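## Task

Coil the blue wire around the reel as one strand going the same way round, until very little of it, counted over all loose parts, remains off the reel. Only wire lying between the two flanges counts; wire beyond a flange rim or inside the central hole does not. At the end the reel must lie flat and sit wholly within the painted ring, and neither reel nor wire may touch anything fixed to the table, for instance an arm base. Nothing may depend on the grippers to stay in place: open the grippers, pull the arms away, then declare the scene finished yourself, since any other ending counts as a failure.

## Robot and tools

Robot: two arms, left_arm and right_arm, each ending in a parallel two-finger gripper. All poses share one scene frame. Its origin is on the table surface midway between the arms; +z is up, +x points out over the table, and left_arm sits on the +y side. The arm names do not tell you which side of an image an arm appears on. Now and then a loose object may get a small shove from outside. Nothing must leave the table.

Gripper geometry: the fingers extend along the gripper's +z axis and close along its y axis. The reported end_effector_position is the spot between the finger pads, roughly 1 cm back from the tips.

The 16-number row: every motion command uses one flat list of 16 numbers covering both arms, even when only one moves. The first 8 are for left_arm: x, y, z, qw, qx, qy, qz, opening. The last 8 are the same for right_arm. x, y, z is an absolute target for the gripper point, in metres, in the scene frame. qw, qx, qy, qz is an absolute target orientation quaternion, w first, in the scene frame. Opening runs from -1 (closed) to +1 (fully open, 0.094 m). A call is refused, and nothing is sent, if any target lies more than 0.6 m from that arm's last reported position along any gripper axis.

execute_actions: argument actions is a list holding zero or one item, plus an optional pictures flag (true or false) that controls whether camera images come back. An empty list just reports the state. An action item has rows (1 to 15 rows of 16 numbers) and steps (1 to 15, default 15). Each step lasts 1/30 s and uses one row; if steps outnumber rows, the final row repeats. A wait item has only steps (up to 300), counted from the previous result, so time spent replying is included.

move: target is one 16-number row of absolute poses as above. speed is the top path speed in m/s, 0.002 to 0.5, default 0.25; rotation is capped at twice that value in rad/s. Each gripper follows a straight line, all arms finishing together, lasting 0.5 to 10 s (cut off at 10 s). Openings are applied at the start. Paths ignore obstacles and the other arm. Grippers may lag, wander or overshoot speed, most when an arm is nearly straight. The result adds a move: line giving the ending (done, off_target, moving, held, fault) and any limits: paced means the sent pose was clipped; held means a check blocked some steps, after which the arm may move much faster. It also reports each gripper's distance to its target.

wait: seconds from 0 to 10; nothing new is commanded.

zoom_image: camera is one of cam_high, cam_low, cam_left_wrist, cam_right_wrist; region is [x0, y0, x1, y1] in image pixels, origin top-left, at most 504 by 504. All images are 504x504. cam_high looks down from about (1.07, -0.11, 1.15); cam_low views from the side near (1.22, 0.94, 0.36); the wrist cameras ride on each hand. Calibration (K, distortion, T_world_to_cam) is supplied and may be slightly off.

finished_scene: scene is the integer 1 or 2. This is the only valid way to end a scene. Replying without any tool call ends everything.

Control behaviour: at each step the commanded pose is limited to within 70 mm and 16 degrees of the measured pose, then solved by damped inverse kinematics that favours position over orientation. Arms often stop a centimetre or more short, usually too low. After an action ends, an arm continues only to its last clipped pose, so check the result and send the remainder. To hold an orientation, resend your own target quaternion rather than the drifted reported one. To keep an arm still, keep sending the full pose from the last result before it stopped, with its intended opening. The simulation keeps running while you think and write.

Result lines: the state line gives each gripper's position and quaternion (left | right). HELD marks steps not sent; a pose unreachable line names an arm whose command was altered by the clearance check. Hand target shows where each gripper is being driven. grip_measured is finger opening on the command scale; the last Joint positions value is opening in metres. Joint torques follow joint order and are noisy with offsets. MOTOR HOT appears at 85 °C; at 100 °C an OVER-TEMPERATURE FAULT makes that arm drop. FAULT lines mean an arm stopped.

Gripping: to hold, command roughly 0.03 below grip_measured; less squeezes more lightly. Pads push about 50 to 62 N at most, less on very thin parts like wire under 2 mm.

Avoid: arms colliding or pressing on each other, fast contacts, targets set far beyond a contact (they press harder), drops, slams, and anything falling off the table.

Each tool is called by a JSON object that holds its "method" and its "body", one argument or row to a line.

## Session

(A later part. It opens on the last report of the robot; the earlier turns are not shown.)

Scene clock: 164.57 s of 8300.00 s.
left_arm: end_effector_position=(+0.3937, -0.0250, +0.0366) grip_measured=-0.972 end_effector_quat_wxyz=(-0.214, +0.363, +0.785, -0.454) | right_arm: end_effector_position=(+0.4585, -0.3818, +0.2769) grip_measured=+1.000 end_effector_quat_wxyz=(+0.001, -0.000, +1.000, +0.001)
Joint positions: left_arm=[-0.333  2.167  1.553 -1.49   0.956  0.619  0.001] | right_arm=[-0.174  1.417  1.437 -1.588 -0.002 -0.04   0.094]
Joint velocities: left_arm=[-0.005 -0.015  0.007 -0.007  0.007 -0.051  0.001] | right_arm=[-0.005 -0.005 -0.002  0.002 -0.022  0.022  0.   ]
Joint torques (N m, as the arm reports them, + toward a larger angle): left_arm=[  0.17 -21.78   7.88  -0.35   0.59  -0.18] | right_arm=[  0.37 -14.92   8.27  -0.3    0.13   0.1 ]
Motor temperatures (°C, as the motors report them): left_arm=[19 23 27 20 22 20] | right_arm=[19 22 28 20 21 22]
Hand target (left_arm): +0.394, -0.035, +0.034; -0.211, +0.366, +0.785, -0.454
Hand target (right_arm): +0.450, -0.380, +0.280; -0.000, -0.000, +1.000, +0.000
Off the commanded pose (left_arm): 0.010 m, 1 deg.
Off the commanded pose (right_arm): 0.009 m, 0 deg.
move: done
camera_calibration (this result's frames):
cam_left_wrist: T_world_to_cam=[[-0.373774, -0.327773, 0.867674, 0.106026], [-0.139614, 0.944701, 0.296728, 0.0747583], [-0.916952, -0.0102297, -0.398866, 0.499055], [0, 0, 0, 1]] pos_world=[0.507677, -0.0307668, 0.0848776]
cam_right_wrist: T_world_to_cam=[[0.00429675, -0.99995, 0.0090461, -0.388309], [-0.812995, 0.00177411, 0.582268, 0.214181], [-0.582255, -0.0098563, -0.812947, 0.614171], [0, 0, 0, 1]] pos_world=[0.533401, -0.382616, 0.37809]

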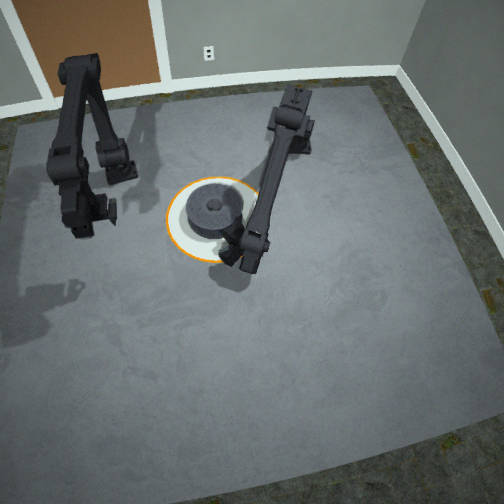

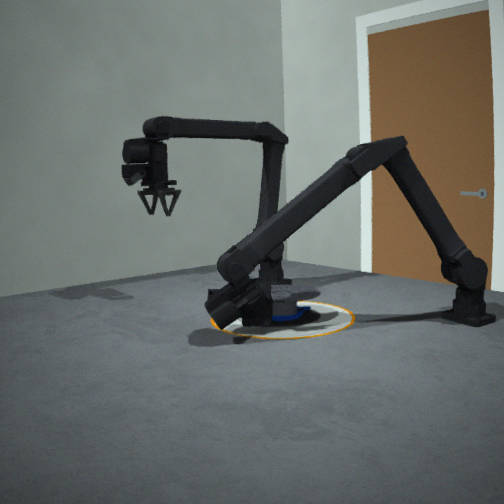

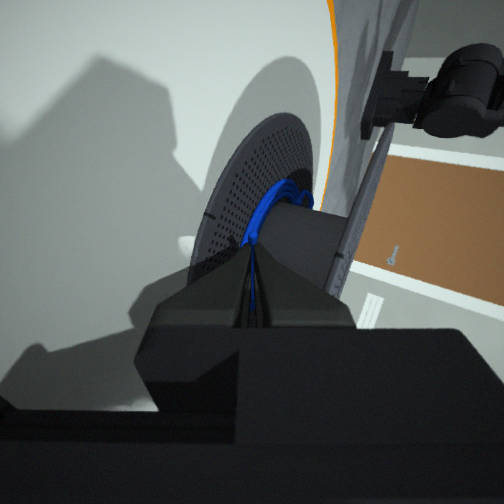

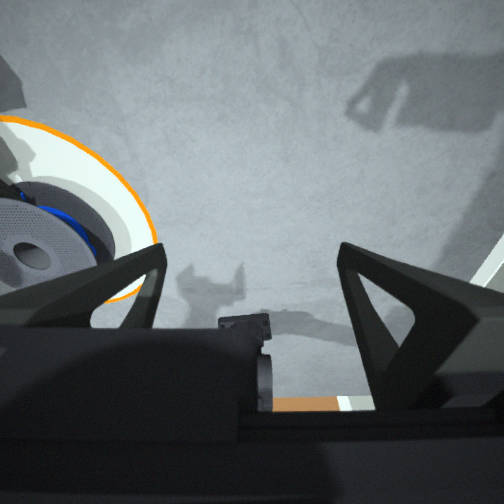

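{"method": "move", "body": {
  "target": [0.395,-0.03,0.034,-0.211,0.366,0.785,-0.453,-0.8,0.45,-0.38,0.28,0,0,1,0,1],
  "speed": 0.03
}}

{"method": "move", "body": {
  "target": [0.445,0.025,0.06,-0.211,0.366,0.785,-0.453,-0.8,0.45,-0.38,0.28,0,0,1,0,1],
  "speed": 0.06
}}

{"method": "move", "body": {
  "target": [0.3,0.3,0.25,0,0.1,0.995,0,0,0.45,-0.38,0.28,0,0,1,0,1],
  "speed": 0.2
}}

{"method": "zoom_image", "body": {
  "camera": "cam_low",
  "region": [200, 270, 370, 350]
}}

{"method": "zoom_image", "body": {
  "camera": "cam_high",
  "region": [150, 160, 310, 280]
}}

Scene clock: 170.47 s of 8300.00 s.
left_arm: end_effector_position=(+0.3937, -0.0250, +0.0366) grip_measured=-0.803 end_effector_quat_wxyz=(-0.214, +0.362, +0.786, -0.454) | right_arm: end_effector_position=(+0.4585, -0.3818, +0.2769) grip_measured=+1.000 end_effector_quat_wxyz=(+0.001, -0.000, +1.000, +0.001)
Joint positions: left_arm=[-0.333  2.167  1.553 -1.49   0.956  0.617  0.009] | right_arm=[-0.174  1.417  1.437 -1.588 -0.002 -0.04   0.094]
Joint velocities: left_arm=[ 0.005  0.005 -0.007 -0.012  0.007 -0.022 -0.   ] | right_arm=[-0.015 -0.015 -0.012  0.007 -0.051  0.022  0.   ]
Joint torques (N m, as the arm reports them, + toward a larger angle): left_arm=[  0.79 -22.03   7.29  -0.51   0.44  -0.08] | right_arm=[  0.35 -14.94   8.27  -0.31   0.13   0.1 ]
Motor temperatures (°C, as the motors report them): left_arm=[19 24 27 20 22 20] | right_arm=[19 22 28 20 21 22]
Hand target (left_arm): +0.395, -0.030, +0.034; -0.211, +0.366, +0.785, -0.453
Hand target (right_arm): +0.450, -0.380, +0.280; -0.000, -0.000, +1.000, +0.000
Off the commanded pose (left_arm): 0.006 m, 1 deg.
Off the commanded pose (right_arm): 0.009 m, 0 deg.
After step 90, 2.20 s passed at rest.
move: done
camera_calibration (this result's frames):
cam_left_wrist: T_world_to_cam=[[-0.373241, -0.328819, 0.867508, 0.105849], [-0.139827, 0.944338, 0.297781, 0.0747639], [-0.917137, -0.0101567, -0.398443, 0.499092], [0, 0, 0, 1]] pos_world=[0.507697, -0.0307281, 0.0847716]
cam_right_wrist: T_world_to_cam=[[0.00429675, -0.99995, 0.0090461, -0.388309], [-0.812995, 0.00177411, 0.582268, 0.214181], [-0.582255, -0.0098563, -0.812947, 0.614171], [0, 0, 0, 1]] pos_world=[0.533401, -0.382616, 0.37809]

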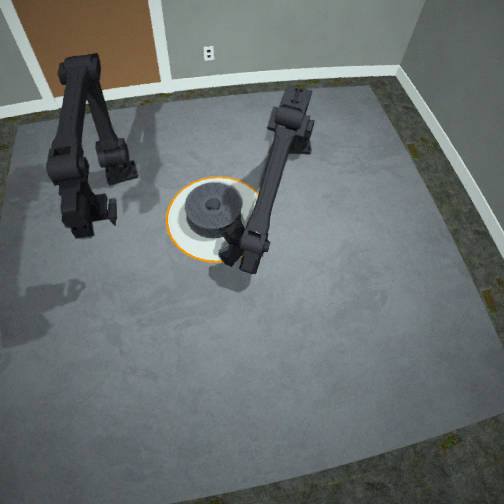

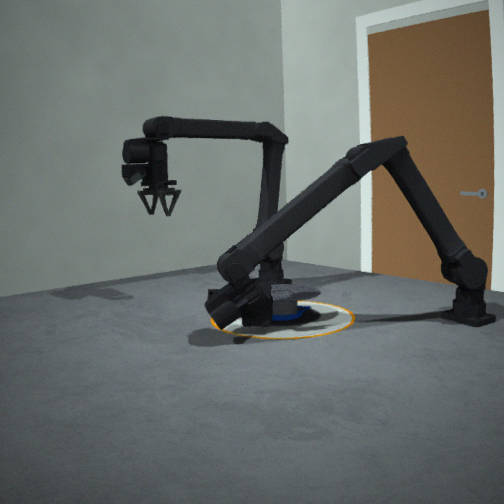

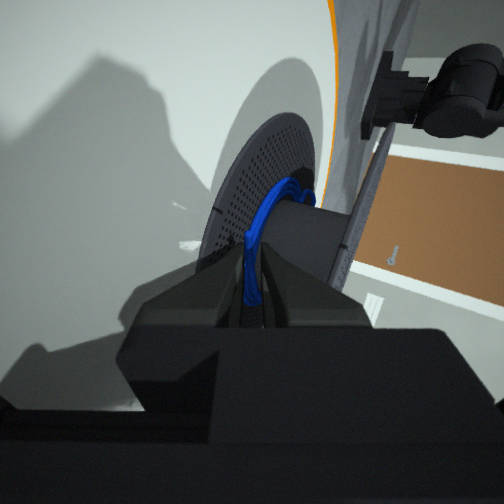

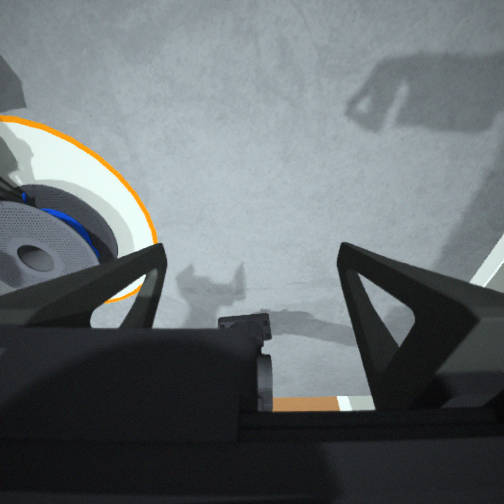

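Scene clock: 172.07 s of 8300.00 s.
left_arm: end_effector_position=(+0.4336, +0.0253, +0.0652) grip_measured=-0.803 end_effector_quat_wxyz=(-0.210, +0.364, +0.788, -0.451) | right_arm: end_effector_position=(+0.4585, -0.3818, +0.2769) grip_measured=+1.000 end_effector_quat_wxyz=(+0.001, -0.000, +1.000, +0.001)
Joint positions: left_arm=[-0.223  2.171  1.64  -1.679  0.89   0.76   0.009] | right_arm=[-0.174  1.417  1.437 -1.588 -0.002 -0.04   0.094]
Joint velocities: left_arm=[-0.015 -0.005 -0.007  0.002 -0.066  0.007 -0.001] | right_arm=[-0.005 -0.005 -0.017  0.002  0.022 -0.051  0.   ]
Joint torques (N m, as the arm reports them, + toward a larger angle): left_arm=[  1.79 -20.16  10.21  -2.11   0.2    0.13] | right_arm=[  0.37 -14.93   8.27  -0.3    0.13   0.1 ]
Motor temperatures (°C, as the motors report them): left_arm=[19 24 27 20 22 20] | right_arm=[19 22 28 20 21 22]
Hand target (left_arm): +0.445, +0.026, +0.060; -0.209, +0.366, +0.787, -0.452
Hand target (right_arm): +0.450, -0.380, +0.280; -0.000, -0.000, +1.000, +0.000
Off the commanded pose (left_arm): 0.013 m, 0 deg.
Off the commanded pose (right_arm): 0.009 m, 0 deg.
joint sent to its limit (left arm) — the command would take joint 4 (wrist pitch) past its lower limit, so that joint was sent only as far as its limit.
move: off_target (left_arm)
camera_calibration (this result's frames):
cam_left_wrist: T_world_to_cam=[[-0.381708, -0.331325, 0.862857, 0.116509], [-0.144181, 0.943459, 0.298492, 0.0261706], [-0.912968, -0.0104711, -0.407896, 0.546471], [0, 0, 0, 1]] pos_world=[0.547156, 0.0196335, 0.114561]
cam_right_wrist: T_world_to_cam=[[0.00429675, -0.99995, 0.0090461, -0.388309], [-0.812995, 0.00177411, 0.582268, 0.214181], [-0.582255, -0.0098563, -0.812947, 0.614171], [0, 0, 0, 1]] pos_world=[0.533401, -0.382616, 0.37809]

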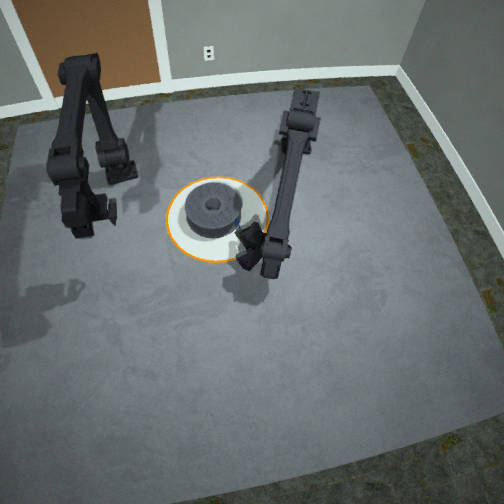

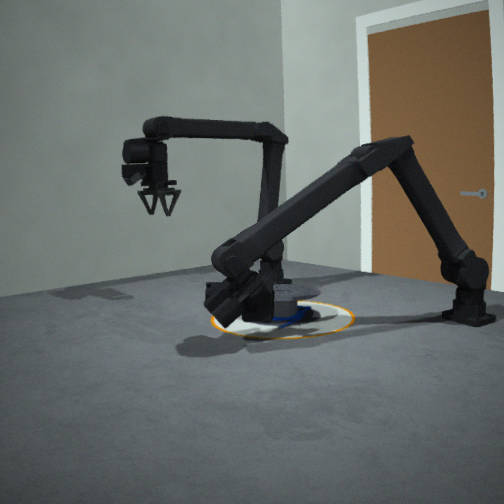

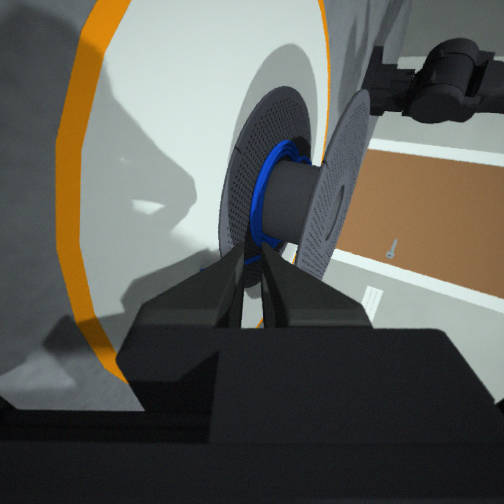

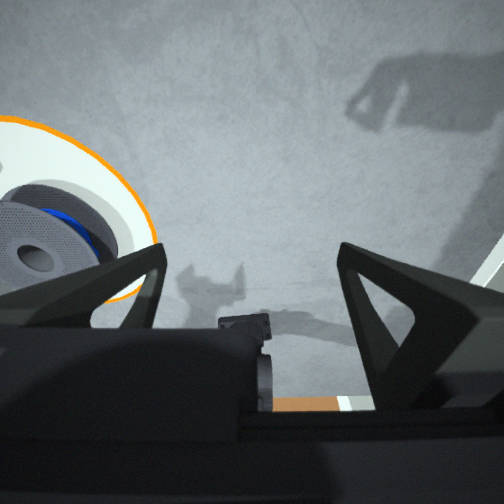

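Scene clock: 175.50 s of 8300.00 s.
left_arm: end_effector_position=(+0.3035, +0.2964, +0.2538) grip_measured=-0.003 end_effector_quat_wxyz=(+0.019, +0.112, +0.994, -0.007) | right_arm: end_effector_position=(+0.4585, -0.3818, +0.2769) grip_measured=+1.000 end_effector_quat_wxyz=(+0.001, -0.000, +1.000, +0.001)
Joint positions: left_arm=[-0.004  1.067  1.078 -1.544  0.011  0.026  0.047] | right_arm=[-0.174  1.417  1.437 -1.588 -0.002 -0.04   0.094]
Joint velocities: left_arm=[-0.005 -0.015  0.002 -0.017  0.037 -0.051 -0.002] | right_arm=[-0.005 -0.024  0.007  0.007 -0.007  0.022  0.   ]
Joint torques (N m, as the arm reports them, + toward a larger angle): left_arm=[ 2.39 -6.9   8.07 -0.57 -0.19 -0.25] | right_arm=[  0.39 -14.93   8.27  -0.29   0.13   0.1 ]
Motor temperatures (°C, as the motors report them): left_arm=[19 24 27 20 22 20] | right_arm=[19 22 28 20 21 22]
Hand target (left_arm): +0.298, +0.302, +0.249; +0.006, +0.098, +0.995, -0.004
Hand target (right_arm): +0.450, -0.380, +0.280; -0.000, -0.000, +1.000, +0.000
Off the commanded pose (left_arm): 0.006 m, 3 deg.
Off the commanded pose (right_arm): 0.009 m, 0 deg.
move: off_target (left_arm)
camera_calibration (this result's frames):
cam_left_wrist: T_world_to_cam=[[-0.219541, -0.975555, 0.00970322, 0.352191], [-0.814014, 0.188651, 0.549356, 0.0587007], [-0.537758, 0.112708, -0.835532, 0.465582], [0, 0, 0, 1]] pos_world=[0.375473, 0.280033, 0.353343]
cam_right_wrist: T_world_to_cam=[[0.00429675, -0.99995, 0.0090461, -0.388309], [-0.812995, 0.00177411, 0.582268, 0.214181], [-0.582255, -0.0098563, -0.812947, 0.614171], [0, 0, 0, 1]] pos_world=[0.533401, -0.382616, 0.37809]

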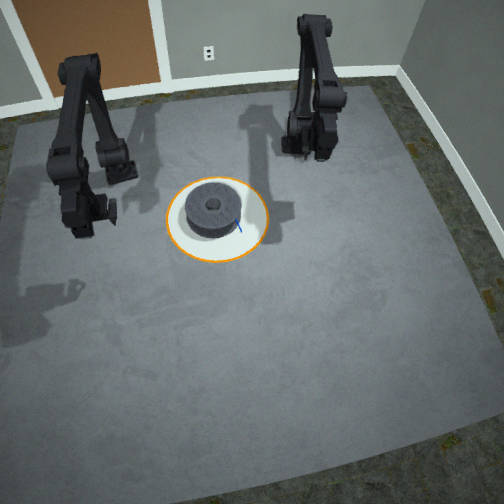

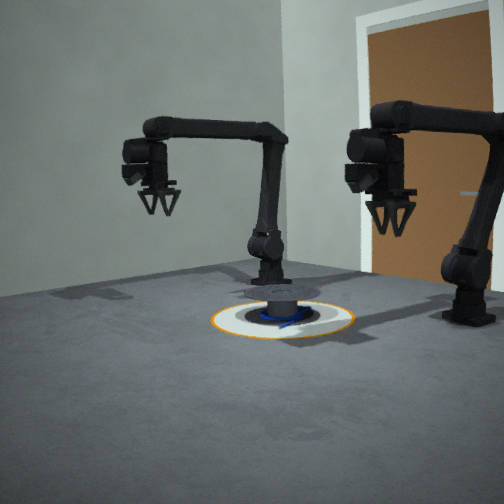

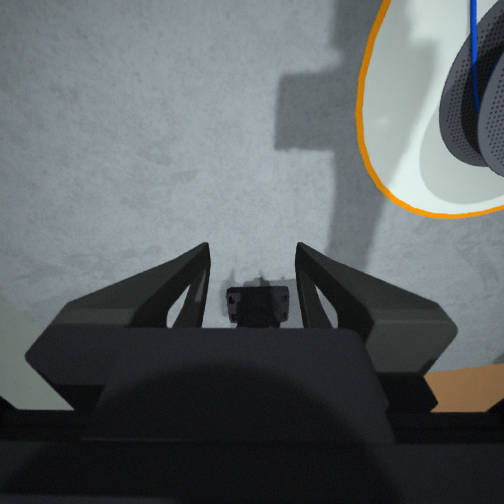

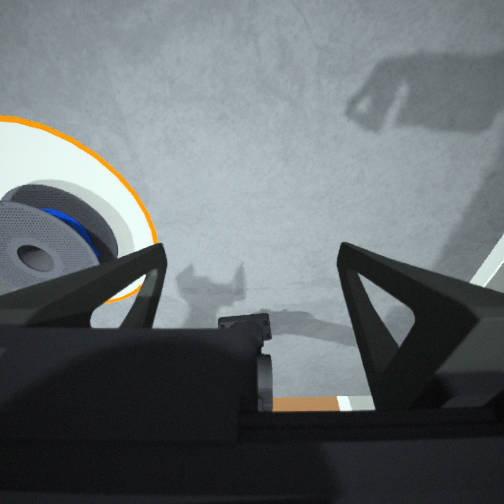

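Region (200, 270, 370, 350) of cam_low's 504x504 image, scaled by 2.965, with more detail than that image has; it fills the top 237 rows of this view, and the rest is white.

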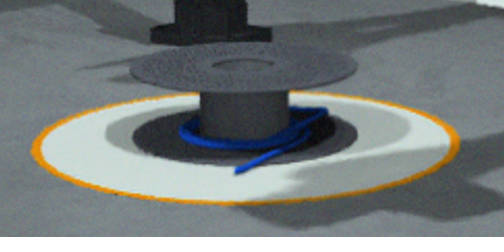

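Region (150, 160, 310, 280) of cam_high's 504x504 image, scaled by 3.150, with more detail than that image has; it fills the top 378 rows of this view, and the rest is white.

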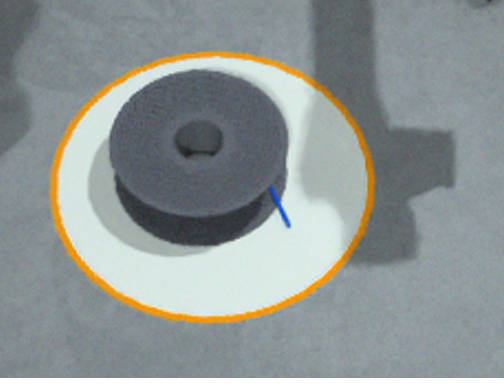

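{"method": "move", "body": {
  "target": [0.35,0.09,0.05,0.327,0.627,0.627,-0.327,-1,0.45,-0.38,0.28,0,0,1,0,1],
  "speed": 0.2
}}

{"method": "zoom_image", "body": {
  "camera": "cam_high",
  "region": [150, 160, 310, 280]
}}

Scene clock: 189.27 s of 8300.00 s.
left_arm: end_effector_position=(+0.3488, +0.0960, +0.0485) grip_measured=-0.988 end_effector_quat_wxyz=(+0.311, +0.616, +0.641, -0.337) | right_arm: end_effector_position=(+0.4585, -0.3818, +0.2769) grip_measured=+1.000 end_effector_quat_wxyz=(+0.001, -0.000, +1.000, +0.001)
Joint positions: left_arm=[-0.151  1.545  0.662 -0.266  0.882  0.986  0.001] | right_arm=[-0.174  1.417  1.437 -1.588 -0.002 -0.04   0.094]
Joint velocities: left_arm=[-0.015  0.015  0.007  0.002  0.007 -0.022 -0.002] | right_arm=[-0.005 -0.015 -0.017 -0.022 -0.022 -0.051  0.   ]
Joint torques (N m, as the arm reports them, + toward a larger angle): left_arm=[  0.38 -10.49   7.31   1.66   0.58   0.04] | right_arm=[  0.36 -14.92   8.28  -0.3    0.13   0.1 ]
Motor temperatures (°C, as the motors report them): left_arm=[19 22 27 20 22 20] | right_arm=[19 22 28 20 21 22]
Hand target (left_arm): +0.353, +0.089, +0.051; +0.321, +0.627, +0.626, -0.334
Hand target (right_arm): +0.450, -0.380, +0.280; -0.000, -0.000, +1.000, +0.000
Off the commanded pose (left_arm): 0.006 m, 3 deg.
Off the commanded pose (right_arm): 0.009 m, 0 deg.
After step 90, 6.30 s passed at rest.
move: off_target (left_arm)
camera_calibration (this result's frames):
cam_left_wrist: T_world_to_cam=[[-0.998605, -0.0161518, 0.0502637, 0.346243], [-0.0315966, 0.945566, -0.323891, -0.0570604], [-0.0422962, -0.325028, -0.944758, 0.215554], [0, 0, 0, 1]] pos_world=[0.353074, 0.129608, 0.167761]
cam_right_wrist: T_world_to_cam=[[0.00429675, -0.99995, 0.0090461, -0.388309], [-0.812995, 0.00177411, 0.582268, 0.214181], [-0.582255, -0.0098563, -0.812947, 0.614171], [0, 0, 0, 1]] pos_world=[0.533401, -0.382616, 0.37809]

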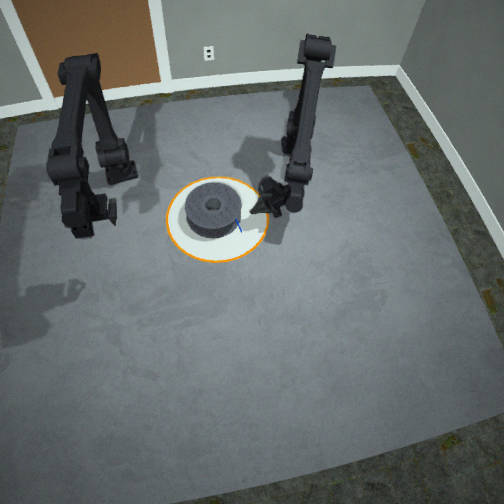

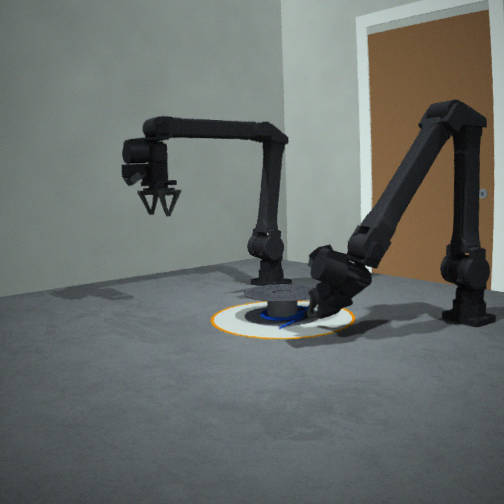

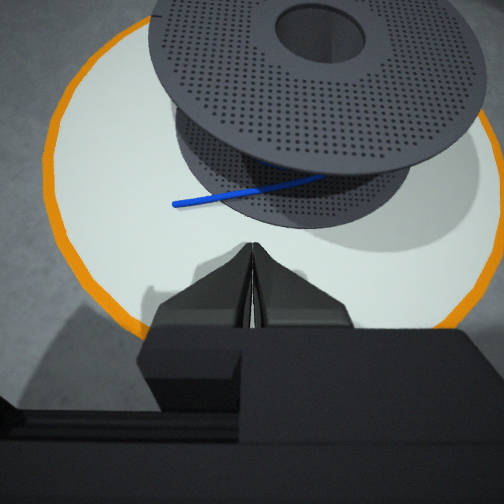

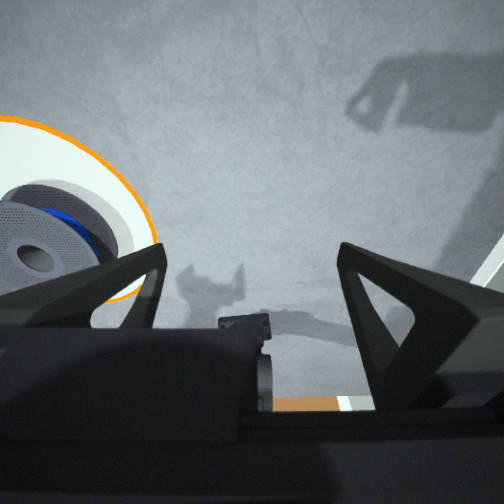

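Region (150, 160, 310, 280) of cam_high's 504x504 image, scaled by 3.150, with more detail than that image has; it fills the top 378 rows of this view, and the rest is white.

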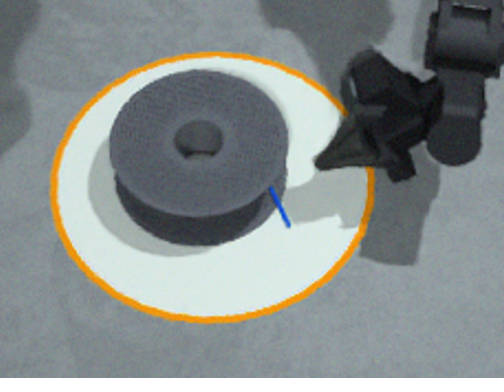

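{"method": "move", "body": {
  "target": [0.35,0.034,0.034,0.327,0.627,0.627,-0.327,-1,0.45,-0.38,0.28,0,0,1,0,1],
  "speed": 0.05
}}

{"method": "zoom_image", "body": {
  "camera": "cam_low",
  "region": [230, 270, 350, 345]
}}

Scene clock: 194.27 s of 8300.00 s.
left_arm: end_effector_position=(+0.3437, +0.0420, +0.0345) grip_measured=-0.988 end_effector_quat_wxyz=(+0.323, +0.627, +0.629, -0.328) | right_arm: end_effector_position=(+0.4585, -0.3818, +0.2769) grip_measured=+1.000 end_effector_quat_wxyz=(+0.001, -0.000, +1.000, +0.001)
Joint positions: left_arm=[-0.294  1.612  0.662 -0.039  0.809  0.824  0.001] | right_arm=[-0.174  1.417  1.437 -1.588 -0.002 -0.04   0.094]
Joint velocities: left_arm=[-0.005 -0.024 -0.007 -0.017  0.007 -0.051 -0.001] | right_arm=[0.015 0.005 0.007 0.002 0.007 0.022 0.   ]
Joint torques (N m, as the arm reports them, + toward a larger angle): left_arm=[  0.38 -10.99   7.43   2.08   0.23  -0.27] | right_arm=[  0.35 -14.89   8.28  -0.3    0.13   0.1 ]
Motor temperatures (°C, as the motors report them): left_arm=[19 22 27 20 22 20] | right_arm=[19 22 28 20 21 22]
Hand target (left_arm): +0.349, +0.033, +0.035; +0.327, +0.627, +0.626, -0.328
Hand target (right_arm): +0.450, -0.380, +0.280; -0.000, -0.000, +1.000, +0.000
Off the commanded pose (left_arm): 0.010 m, 1 deg.
Off the commanded pose (right_arm): 0.009 m, 0 deg.
After step 90, 0.43 s passed at rest.
move: done
camera_calibration (this result's frames):
cam_left_wrist: T_world_to_cam=[[-0.999953, -0.000992202, 0.00966798, 0.342298], [-0.00412249, 0.94415, -0.329491, -0.019835], [-0.0088011, -0.329515, -0.944109, 0.17316], [0, 0, 0, 1]] pos_world=[0.343724, 0.0761256, 0.153637]
cam_right_wrist: T_world_to_cam=[[0.00429675, -0.99995, 0.0090461, -0.388309], [-0.812995, 0.00177411, 0.582268, 0.214181], [-0.582255, -0.0098563, -0.812947, 0.614171], [0, 0, 0, 1]] pos_world=[0.533401, -0.382616, 0.37809]

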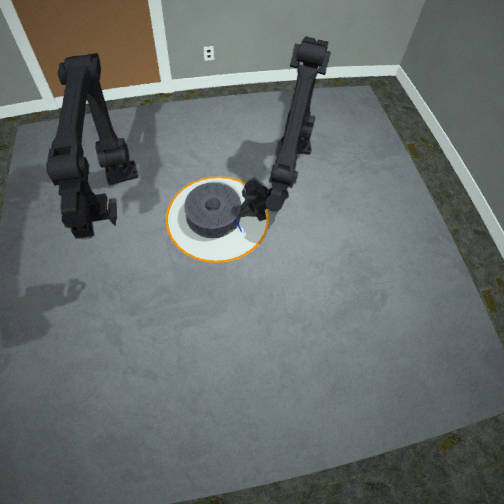

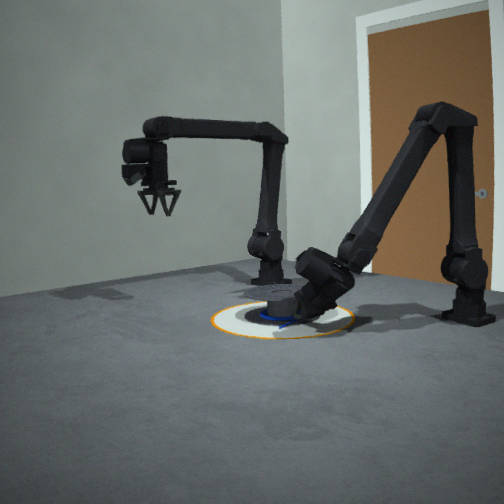

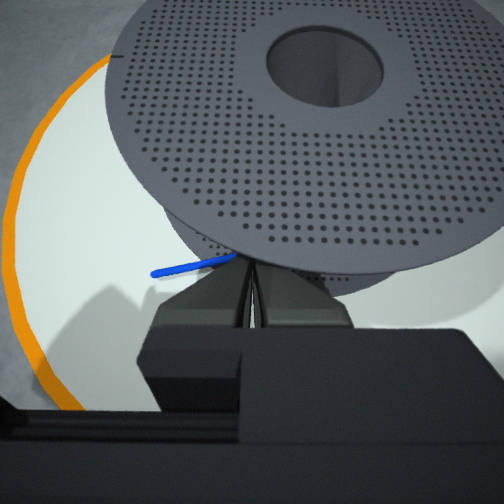

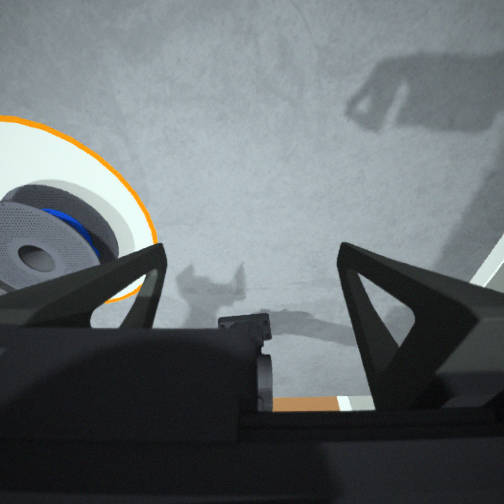

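Region (230, 270, 350, 345) of cam_low's 504x504 image, scaled by 4.200, with more detail than that image has; it fills the top 315 rows of this view, and the rest is white.

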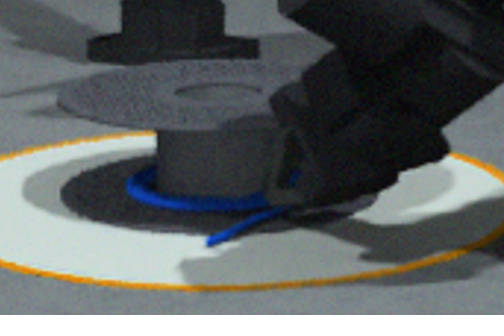

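{"method": "move", "body": {
  "target": [0.352,0.034,0.018,0.327,0.627,0.627,-0.327,-1,0.45,-0.38,0.28,0,0,1,0,1],
  "speed": 0.02
}}

{"method": "move", "body": {
  "target": [0.375,0.0,0.018,0.327,0.627,0.627,-0.327,-1,0.45,-0.38,0.28,0,0,1,0,1],
  "speed": 0.02
}}

{"method": "zoom_image", "body": {
  "camera": "cam_low",
  "region": [230, 270, 350, 345]
}}

Scene clock: 198.63 s of 8300.00 s.
left_arm: end_effector_position=(+0.3477, +0.0398, +0.0246) grip_measured=-0.988 end_effector_quat_wxyz=(+0.329, +0.627, +0.626, -0.327) | right_arm: end_effector_position=(+0.4585, -0.3818, +0.2769) grip_measured=+1.000 end_effector_quat_wxyz=(+0.001, -0.000, +1.000, +0.001)
Joint positions: left_arm=[-0.294  1.649  0.662  0.013  0.81   0.821  0.001] | right_arm=[-0.174  1.417  1.437 -1.588 -0.002 -0.04   0.094]
Joint velocities: left_arm=[-0.015 -0.015  0.012  0.002 -0.066  0.022  0.   ] | right_arm=[-0.005 -0.024  0.002  0.002  0.007 -0.022  0.   ]
Joint torques (N m, as the arm reports them, + toward a larger angle): left_arm=[  0.78 -10.06   6.95   1.89   0.2   -0.21] | right_arm=[  0.39 -14.91   8.27  -0.3    0.13   0.1 ]
Motor temperatures (°C, as the motors report them): left_arm=[19 22 27 20 22 20] | right_arm=[19 22 28 20 21 22]
Hand target (left_arm): +0.352, +0.034, +0.018; +0.327, +0.627, +0.627, -0.327
Hand target (right_arm): +0.450, -0.380, +0.280; -0.000, -0.000, +1.000, +0.000
Off the commanded pose (left_arm): 0.010 m, 0 deg.
Off the commanded pose (right_arm): 0.009 m, 0 deg.
After step 90, 0.13 s passed at rest.
move: done
camera_calibration (this result's frames):
cam_left_wrist: T_world_to_cam=[[-0.999997, -0.00249713, -0.000466614, 0.346673], [-0.00219489, 0.941786, -0.336204, -0.0214497], [0.001279, -0.336202, -0.941789, 0.159855], [0, 0, 0, 1]] pos_world=[0.346421, 0.0748104, 0.1435]
cam_right_wrist: T_world_to_cam=[[0.00429675, -0.99995, 0.0090461, -0.388309], [-0.812995, 0.00177411, 0.582268, 0.214181], [-0.582255, -0.0098563, -0.812947, 0.614171], [0, 0, 0, 1]] pos_world=[0.533401, -0.382616, 0.37809]

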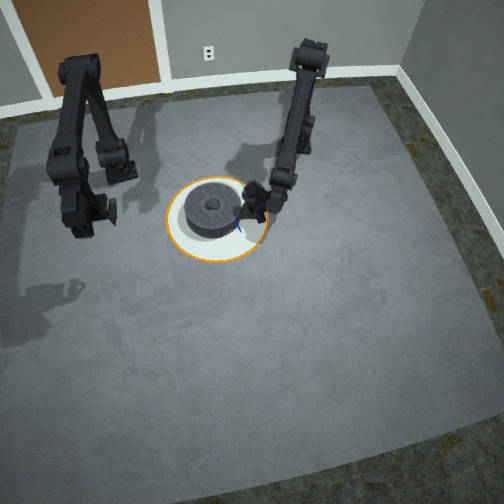

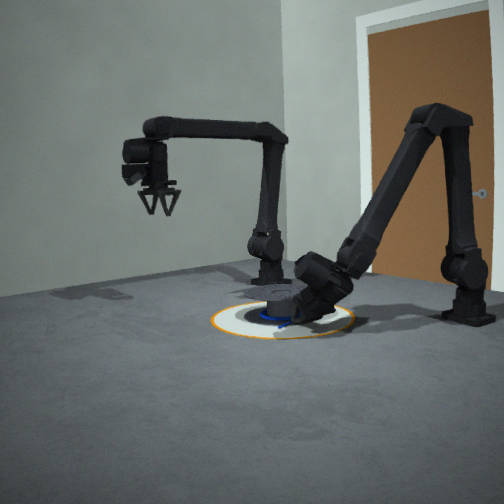

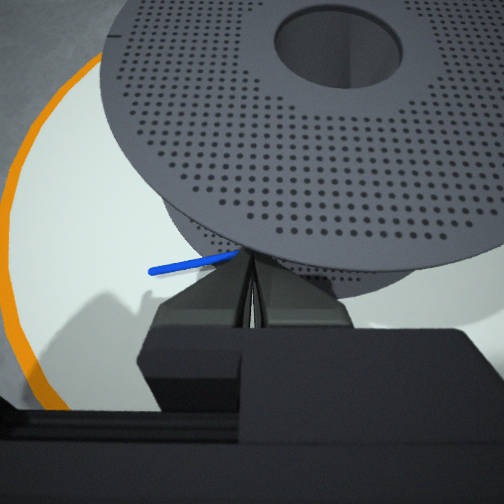

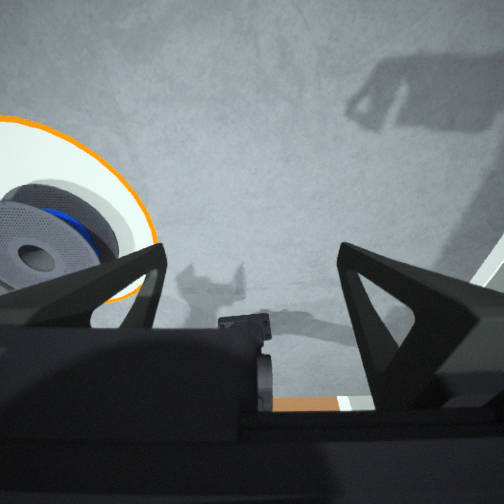

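Scene clock: 201.33 s of 8300.00 s.
left_arm: end_effector_position=(+0.3674, +0.0110, +0.0253) grip_measured=-0.988 end_effector_quat_wxyz=(+0.328, +0.626, +0.626, -0.329) | right_arm: end_effector_position=(+0.4585, -0.3818, +0.2769) grip_measured=+1.000 end_effector_quat_wxyz=(+0.001, -0.000, +1.000, +0.001)
Joint positions: left_arm=[-0.333  1.709  0.745  0.023  0.792  0.772  0.001] | right_arm=[-0.174  1.417  1.437 -1.588 -0.002 -0.04   0.094]
Joint velocities: left_arm=[-0.015  0.005 -0.007 -0.002 -0.037  0.007 -0.001] | right_arm=[-0.005 -0.005 -0.012  0.002  0.022  0.007  0.   ]
Joint torques (N m, as the arm reports them, + toward a larger angle): left_arm=[  0.1  -10.99   8.36   1.81  -0.13  -0.27] | right_arm=[  0.34 -14.94   8.27  -0.29   0.13   0.1 ]
Motor temperatures (°C, as the motors report them): left_arm=[19 22 27 20 22 20] | right_arm=[19 22 28 20 21 22]
Hand target (left_arm): +0.374, +0.000, +0.019; +0.327, +0.627, +0.627, -0.327
Hand target (right_arm): +0.450, -0.380, +0.280; -0.000, -0.000, +1.000, +0.000
Off the commanded pose (left_arm): 0.015 m, 0 deg.
Off the commanded pose (right_arm): 0.009 m, 0 deg.
move: off_target (left_arm)
camera_calibration (this result's frames):
cam_left_wrist: T_world_to_cam=[[-0.999993, -0.00168997, 0.0032372, 0.366147], [-0.00268877, 0.940584, -0.33955, 0.00622706], [-0.00247103, -0.339556, -0.940582, 0.152154], [0, 0, 0, 1]] pos_world=[0.366537, 0.0464266, 0.144043]
cam_right_wrist: T_world_to_cam=[[0.00429675, -0.99995, 0.0090461, -0.388309], [-0.812995, 0.00177411, 0.582268, 0.214181], [-0.582255, -0.0098563, -0.812947, 0.614171], [0, 0, 0, 1]] pos_world=[0.533401, -0.382616, 0.37809]

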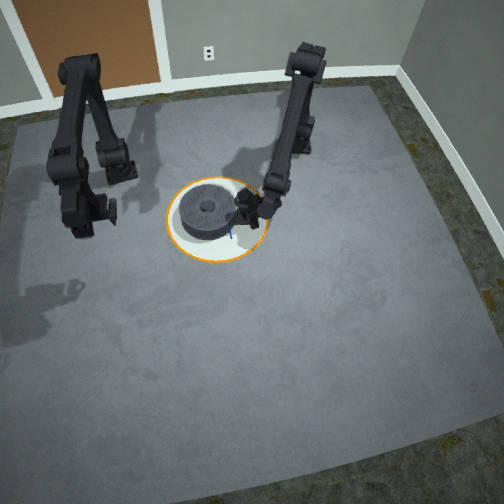

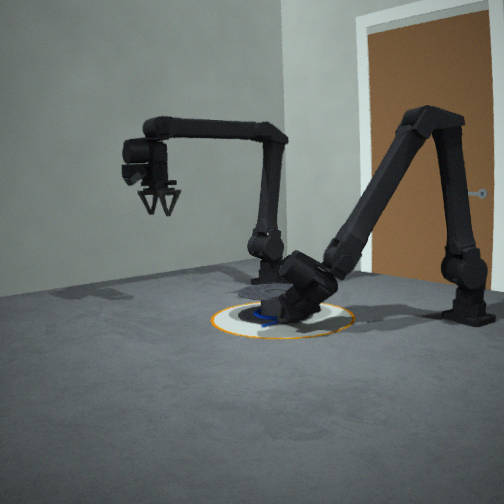

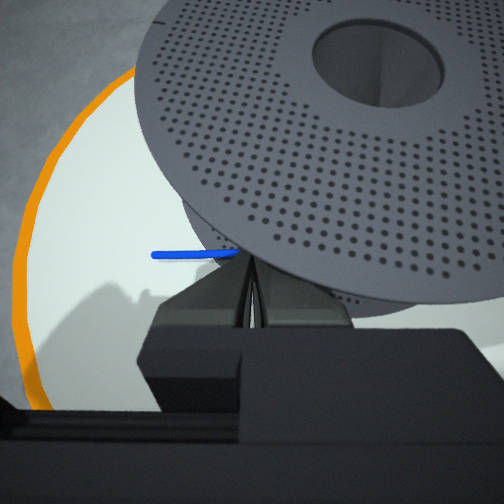

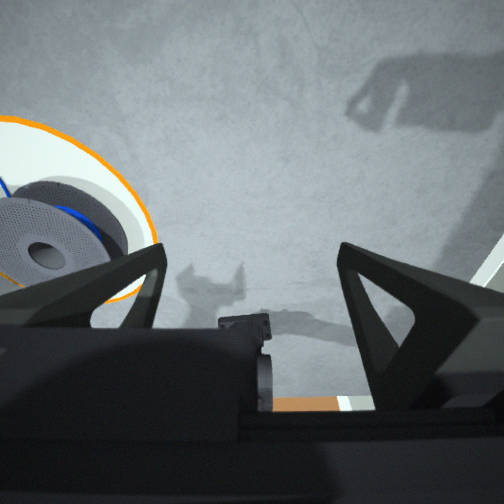

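Region (230, 270, 350, 345) of cam_low's 504x504 image, scaled by 4.200, with more detail than that image has; it fills the top 315 rows of this view, and the rest is white.

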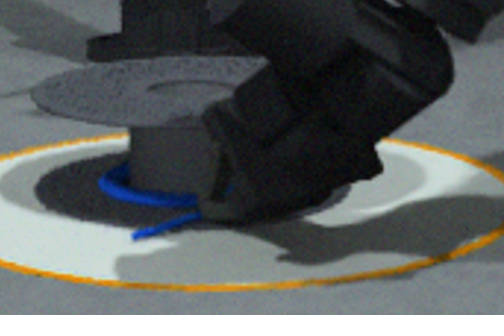

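{"method": "move", "body": {
  "target": [0.372,0.006,0.03,0.327,0.627,0.627,-0.327,-1,0.30,-0.135,0.12,0,0.259,0.966,0,-1],
  "speed": 0.2
}}

{"method": "move", "body": {
  "target": [0.372,0.006,0.03,0.327,0.627,0.627,-0.327,-1,0.30,-0.135,0.07,0,0.259,0.966,0,-1],
  "speed": 0.03
}}

{"method": "zoom_image", "body": {
  "camera": "cam_low",
  "region": [200, 250, 350, 345]
}}

Scene clock: 208.83 s of 8300.00 s.
left_arm: end_effector_position=(+0.3671, +0.0110, +0.0254) grip_measured=-0.988 end_effector_quat_wxyz=(+0.328, +0.626, +0.626, -0.330) | right_arm: end_effector_position=(+0.3041, -0.1350, +0.1267) grip_measured=-0.995 end_effector_quat_wxyz=(-0.002, +0.254, +0.967, +0.002)
Joint positions: left_arm=[-0.333  1.708  0.745  0.022  0.793  0.772  0.001] | right_arm=[ 0.592  1.315  0.935 -1.19  -0.005  1.24   0.   ]
Joint velocities: left_arm=[-0.005 -0.005  0.007 -0.002 -0.051 -0.066  0.   ] | right_arm=[ 0.005 -0.015 -0.002  0.002 -0.022  0.007  0.001]
Joint torques (N m, as the arm reports them, + toward a larger angle): left_arm=[  0.92 -14.62   7.6    0.07   0.03  -0.15] | right_arm=[ 0.26 -9.59  7.77  0.54  0.22  0.18]
Motor temperatures (°C, as the motors report them): left_arm=[19 22 27 20 22 20] | right_arm=[19 22 28 20 21 22]
Hand target (left_arm): +0.372, +0.006, +0.030; +0.327, +0.627, +0.627, -0.327
Hand target (right_arm): +0.303, -0.134, +0.120; -0.003, +0.259, +0.966, -0.002
Off the commanded pose (left_arm): 0.008 m, 0 deg.
Off the commanded pose (right_arm): 0.008 m, 1 deg.
After step 90, 2.20 s passed at rest.
move: done
camera_calibration (this result's frames):
cam_left_wrist: T_world_to_cam=[[-0.99999, -0.00123996, 0.00420706, 0.365901], [-0.00259533, 0.940535, -0.339687, 0.00621823], [-0.00353569, -0.339694, -0.940529, 0.152661], [0, 0, 0, 1]] pos_world=[0.366453, 0.0464633, 0.144155]
cam_right_wrist: T_world_to_cam=[[-0.487706, -0.872966, 0.00855555, 0.0273668], [-0.703669, 0.398886, 0.587997, 0.195328], [-0.516714, 0.280749, -0.808818, 0.423417], [0, 0, 0, 1]] pos_world=[0.369578, -0.172897, 0.227381]

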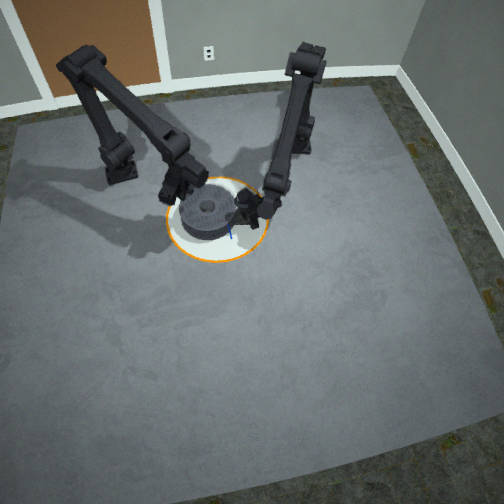

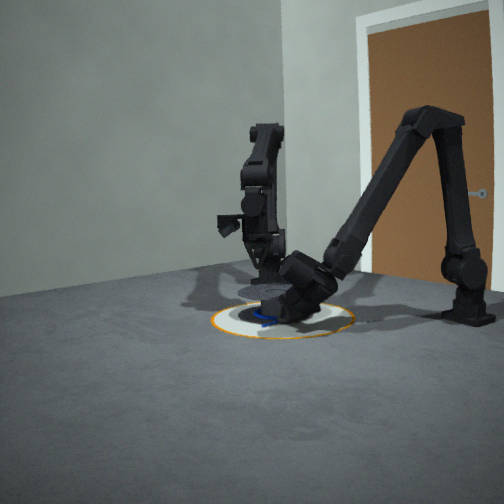

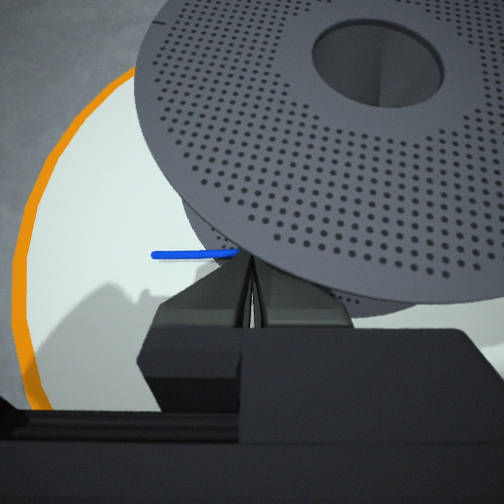

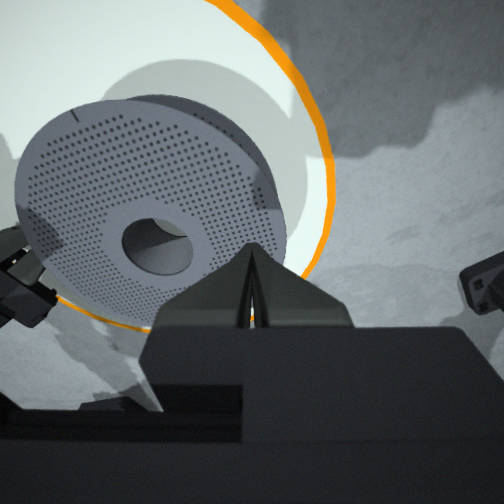

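Scene clock: 211.00 s of 8300.00 s.
left_arm: end_effector_position=(+0.3671, +0.0110, +0.0254) grip_measured=-0.988 end_effector_quat_wxyz=(+0.328, +0.626, +0.626, -0.330) | right_arm: end_effector_position=(+0.3038, -0.1359, +0.0788) grip_measured=-0.996 end_effector_quat_wxyz=(+0.003, +0.258, +0.966, +0.006)
Joint positions: left_arm=[-0.333  1.708  0.745  0.022  0.793  0.772  0.001] | right_arm=[ 0.592  1.367  0.844 -1.036 -0.002  1.249  0.   ]
Joint velocities: left_arm=[ 0.015 -0.005  0.002 -0.017  0.007 -0.007  0.001] | right_arm=[-0.005 -0.005 -0.002  0.007  0.007 -0.081 -0.   ]
Joint torques (N m, as the arm reports them, + toward a larger angle): left_arm=[  0.88 -14.54   7.57   0.07   0.03  -0.15] | right_arm=[ 0.87 -9.46  7.13  0.52  0.22  0.17]
Motor temperatures (°C, as the motors report them): left_arm=[19 22 27 20 22 20] | right_arm=[19 22 28 20 21 22]
Hand target (left_arm): +0.372, +0.006, +0.030; +0.327, +0.627, +0.627, -0.327
Hand target (right_arm): +0.300, -0.135, +0.070; -0.000, +0.259, +0.966, -0.000
Off the commanded pose (left_arm): 0.008 m, 0 deg.
Off the commanded pose (right_arm): 0.010 m, 1 deg.
move: done
camera_calibration (this result's frames):
cam_left_wrist: T_world_to_cam=[[-0.99999, -0.00123996, 0.00420706, 0.365901], [-0.00259533, 0.940535, -0.339687, 0.00621823], [-0.00353569, -0.339694, -0.940529, 0.152661], [0, 0, 0, 1]] pos_world=[0.366453, 0.0464633, 0.144155]
cam_right_wrist: T_world_to_cam=[[-0.49573, -0.868475, -0.00175304, 0.0306492], [-0.706171, 0.401909, 0.582917, 0.225212], [-0.505544, 0.290207, -0.81253, 0.382897], [0, 0, 0, 1]] pos_world=[0.367803, -0.175016, 0.179889]

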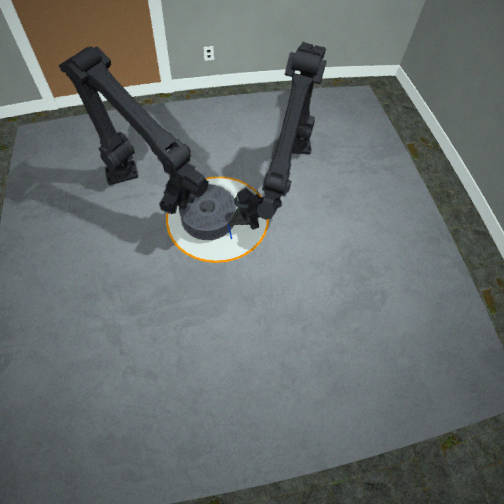

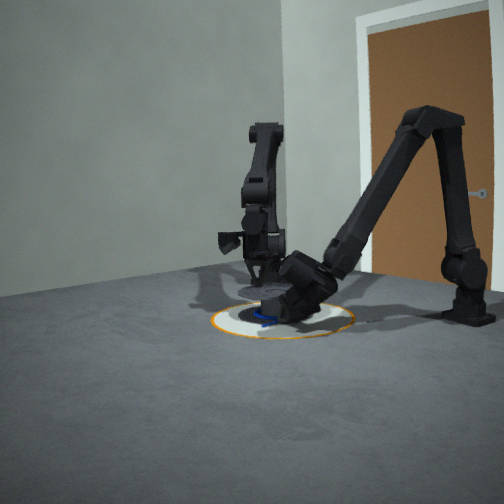

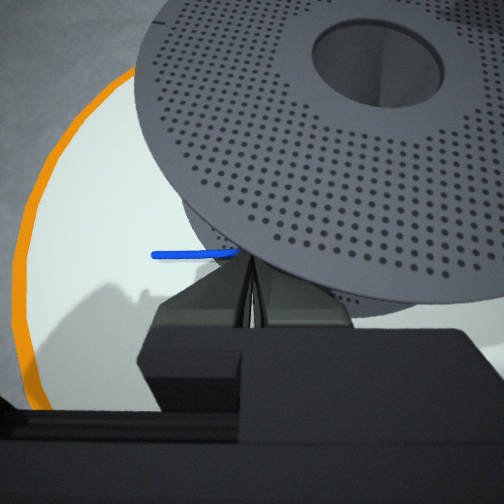

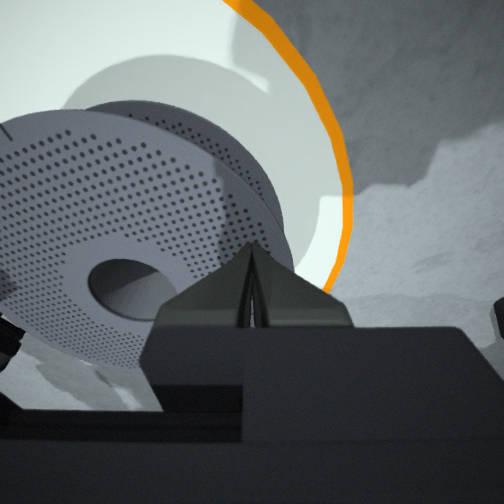

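Region (200, 250, 350, 345) of cam_low's 504x504 image, scaled by 3.360, with more detail than that image has; it fills the top 319 rows of this view, and the rest is white.

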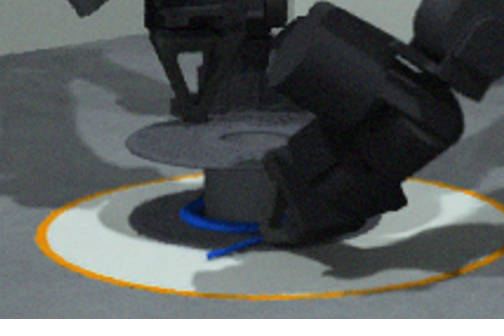

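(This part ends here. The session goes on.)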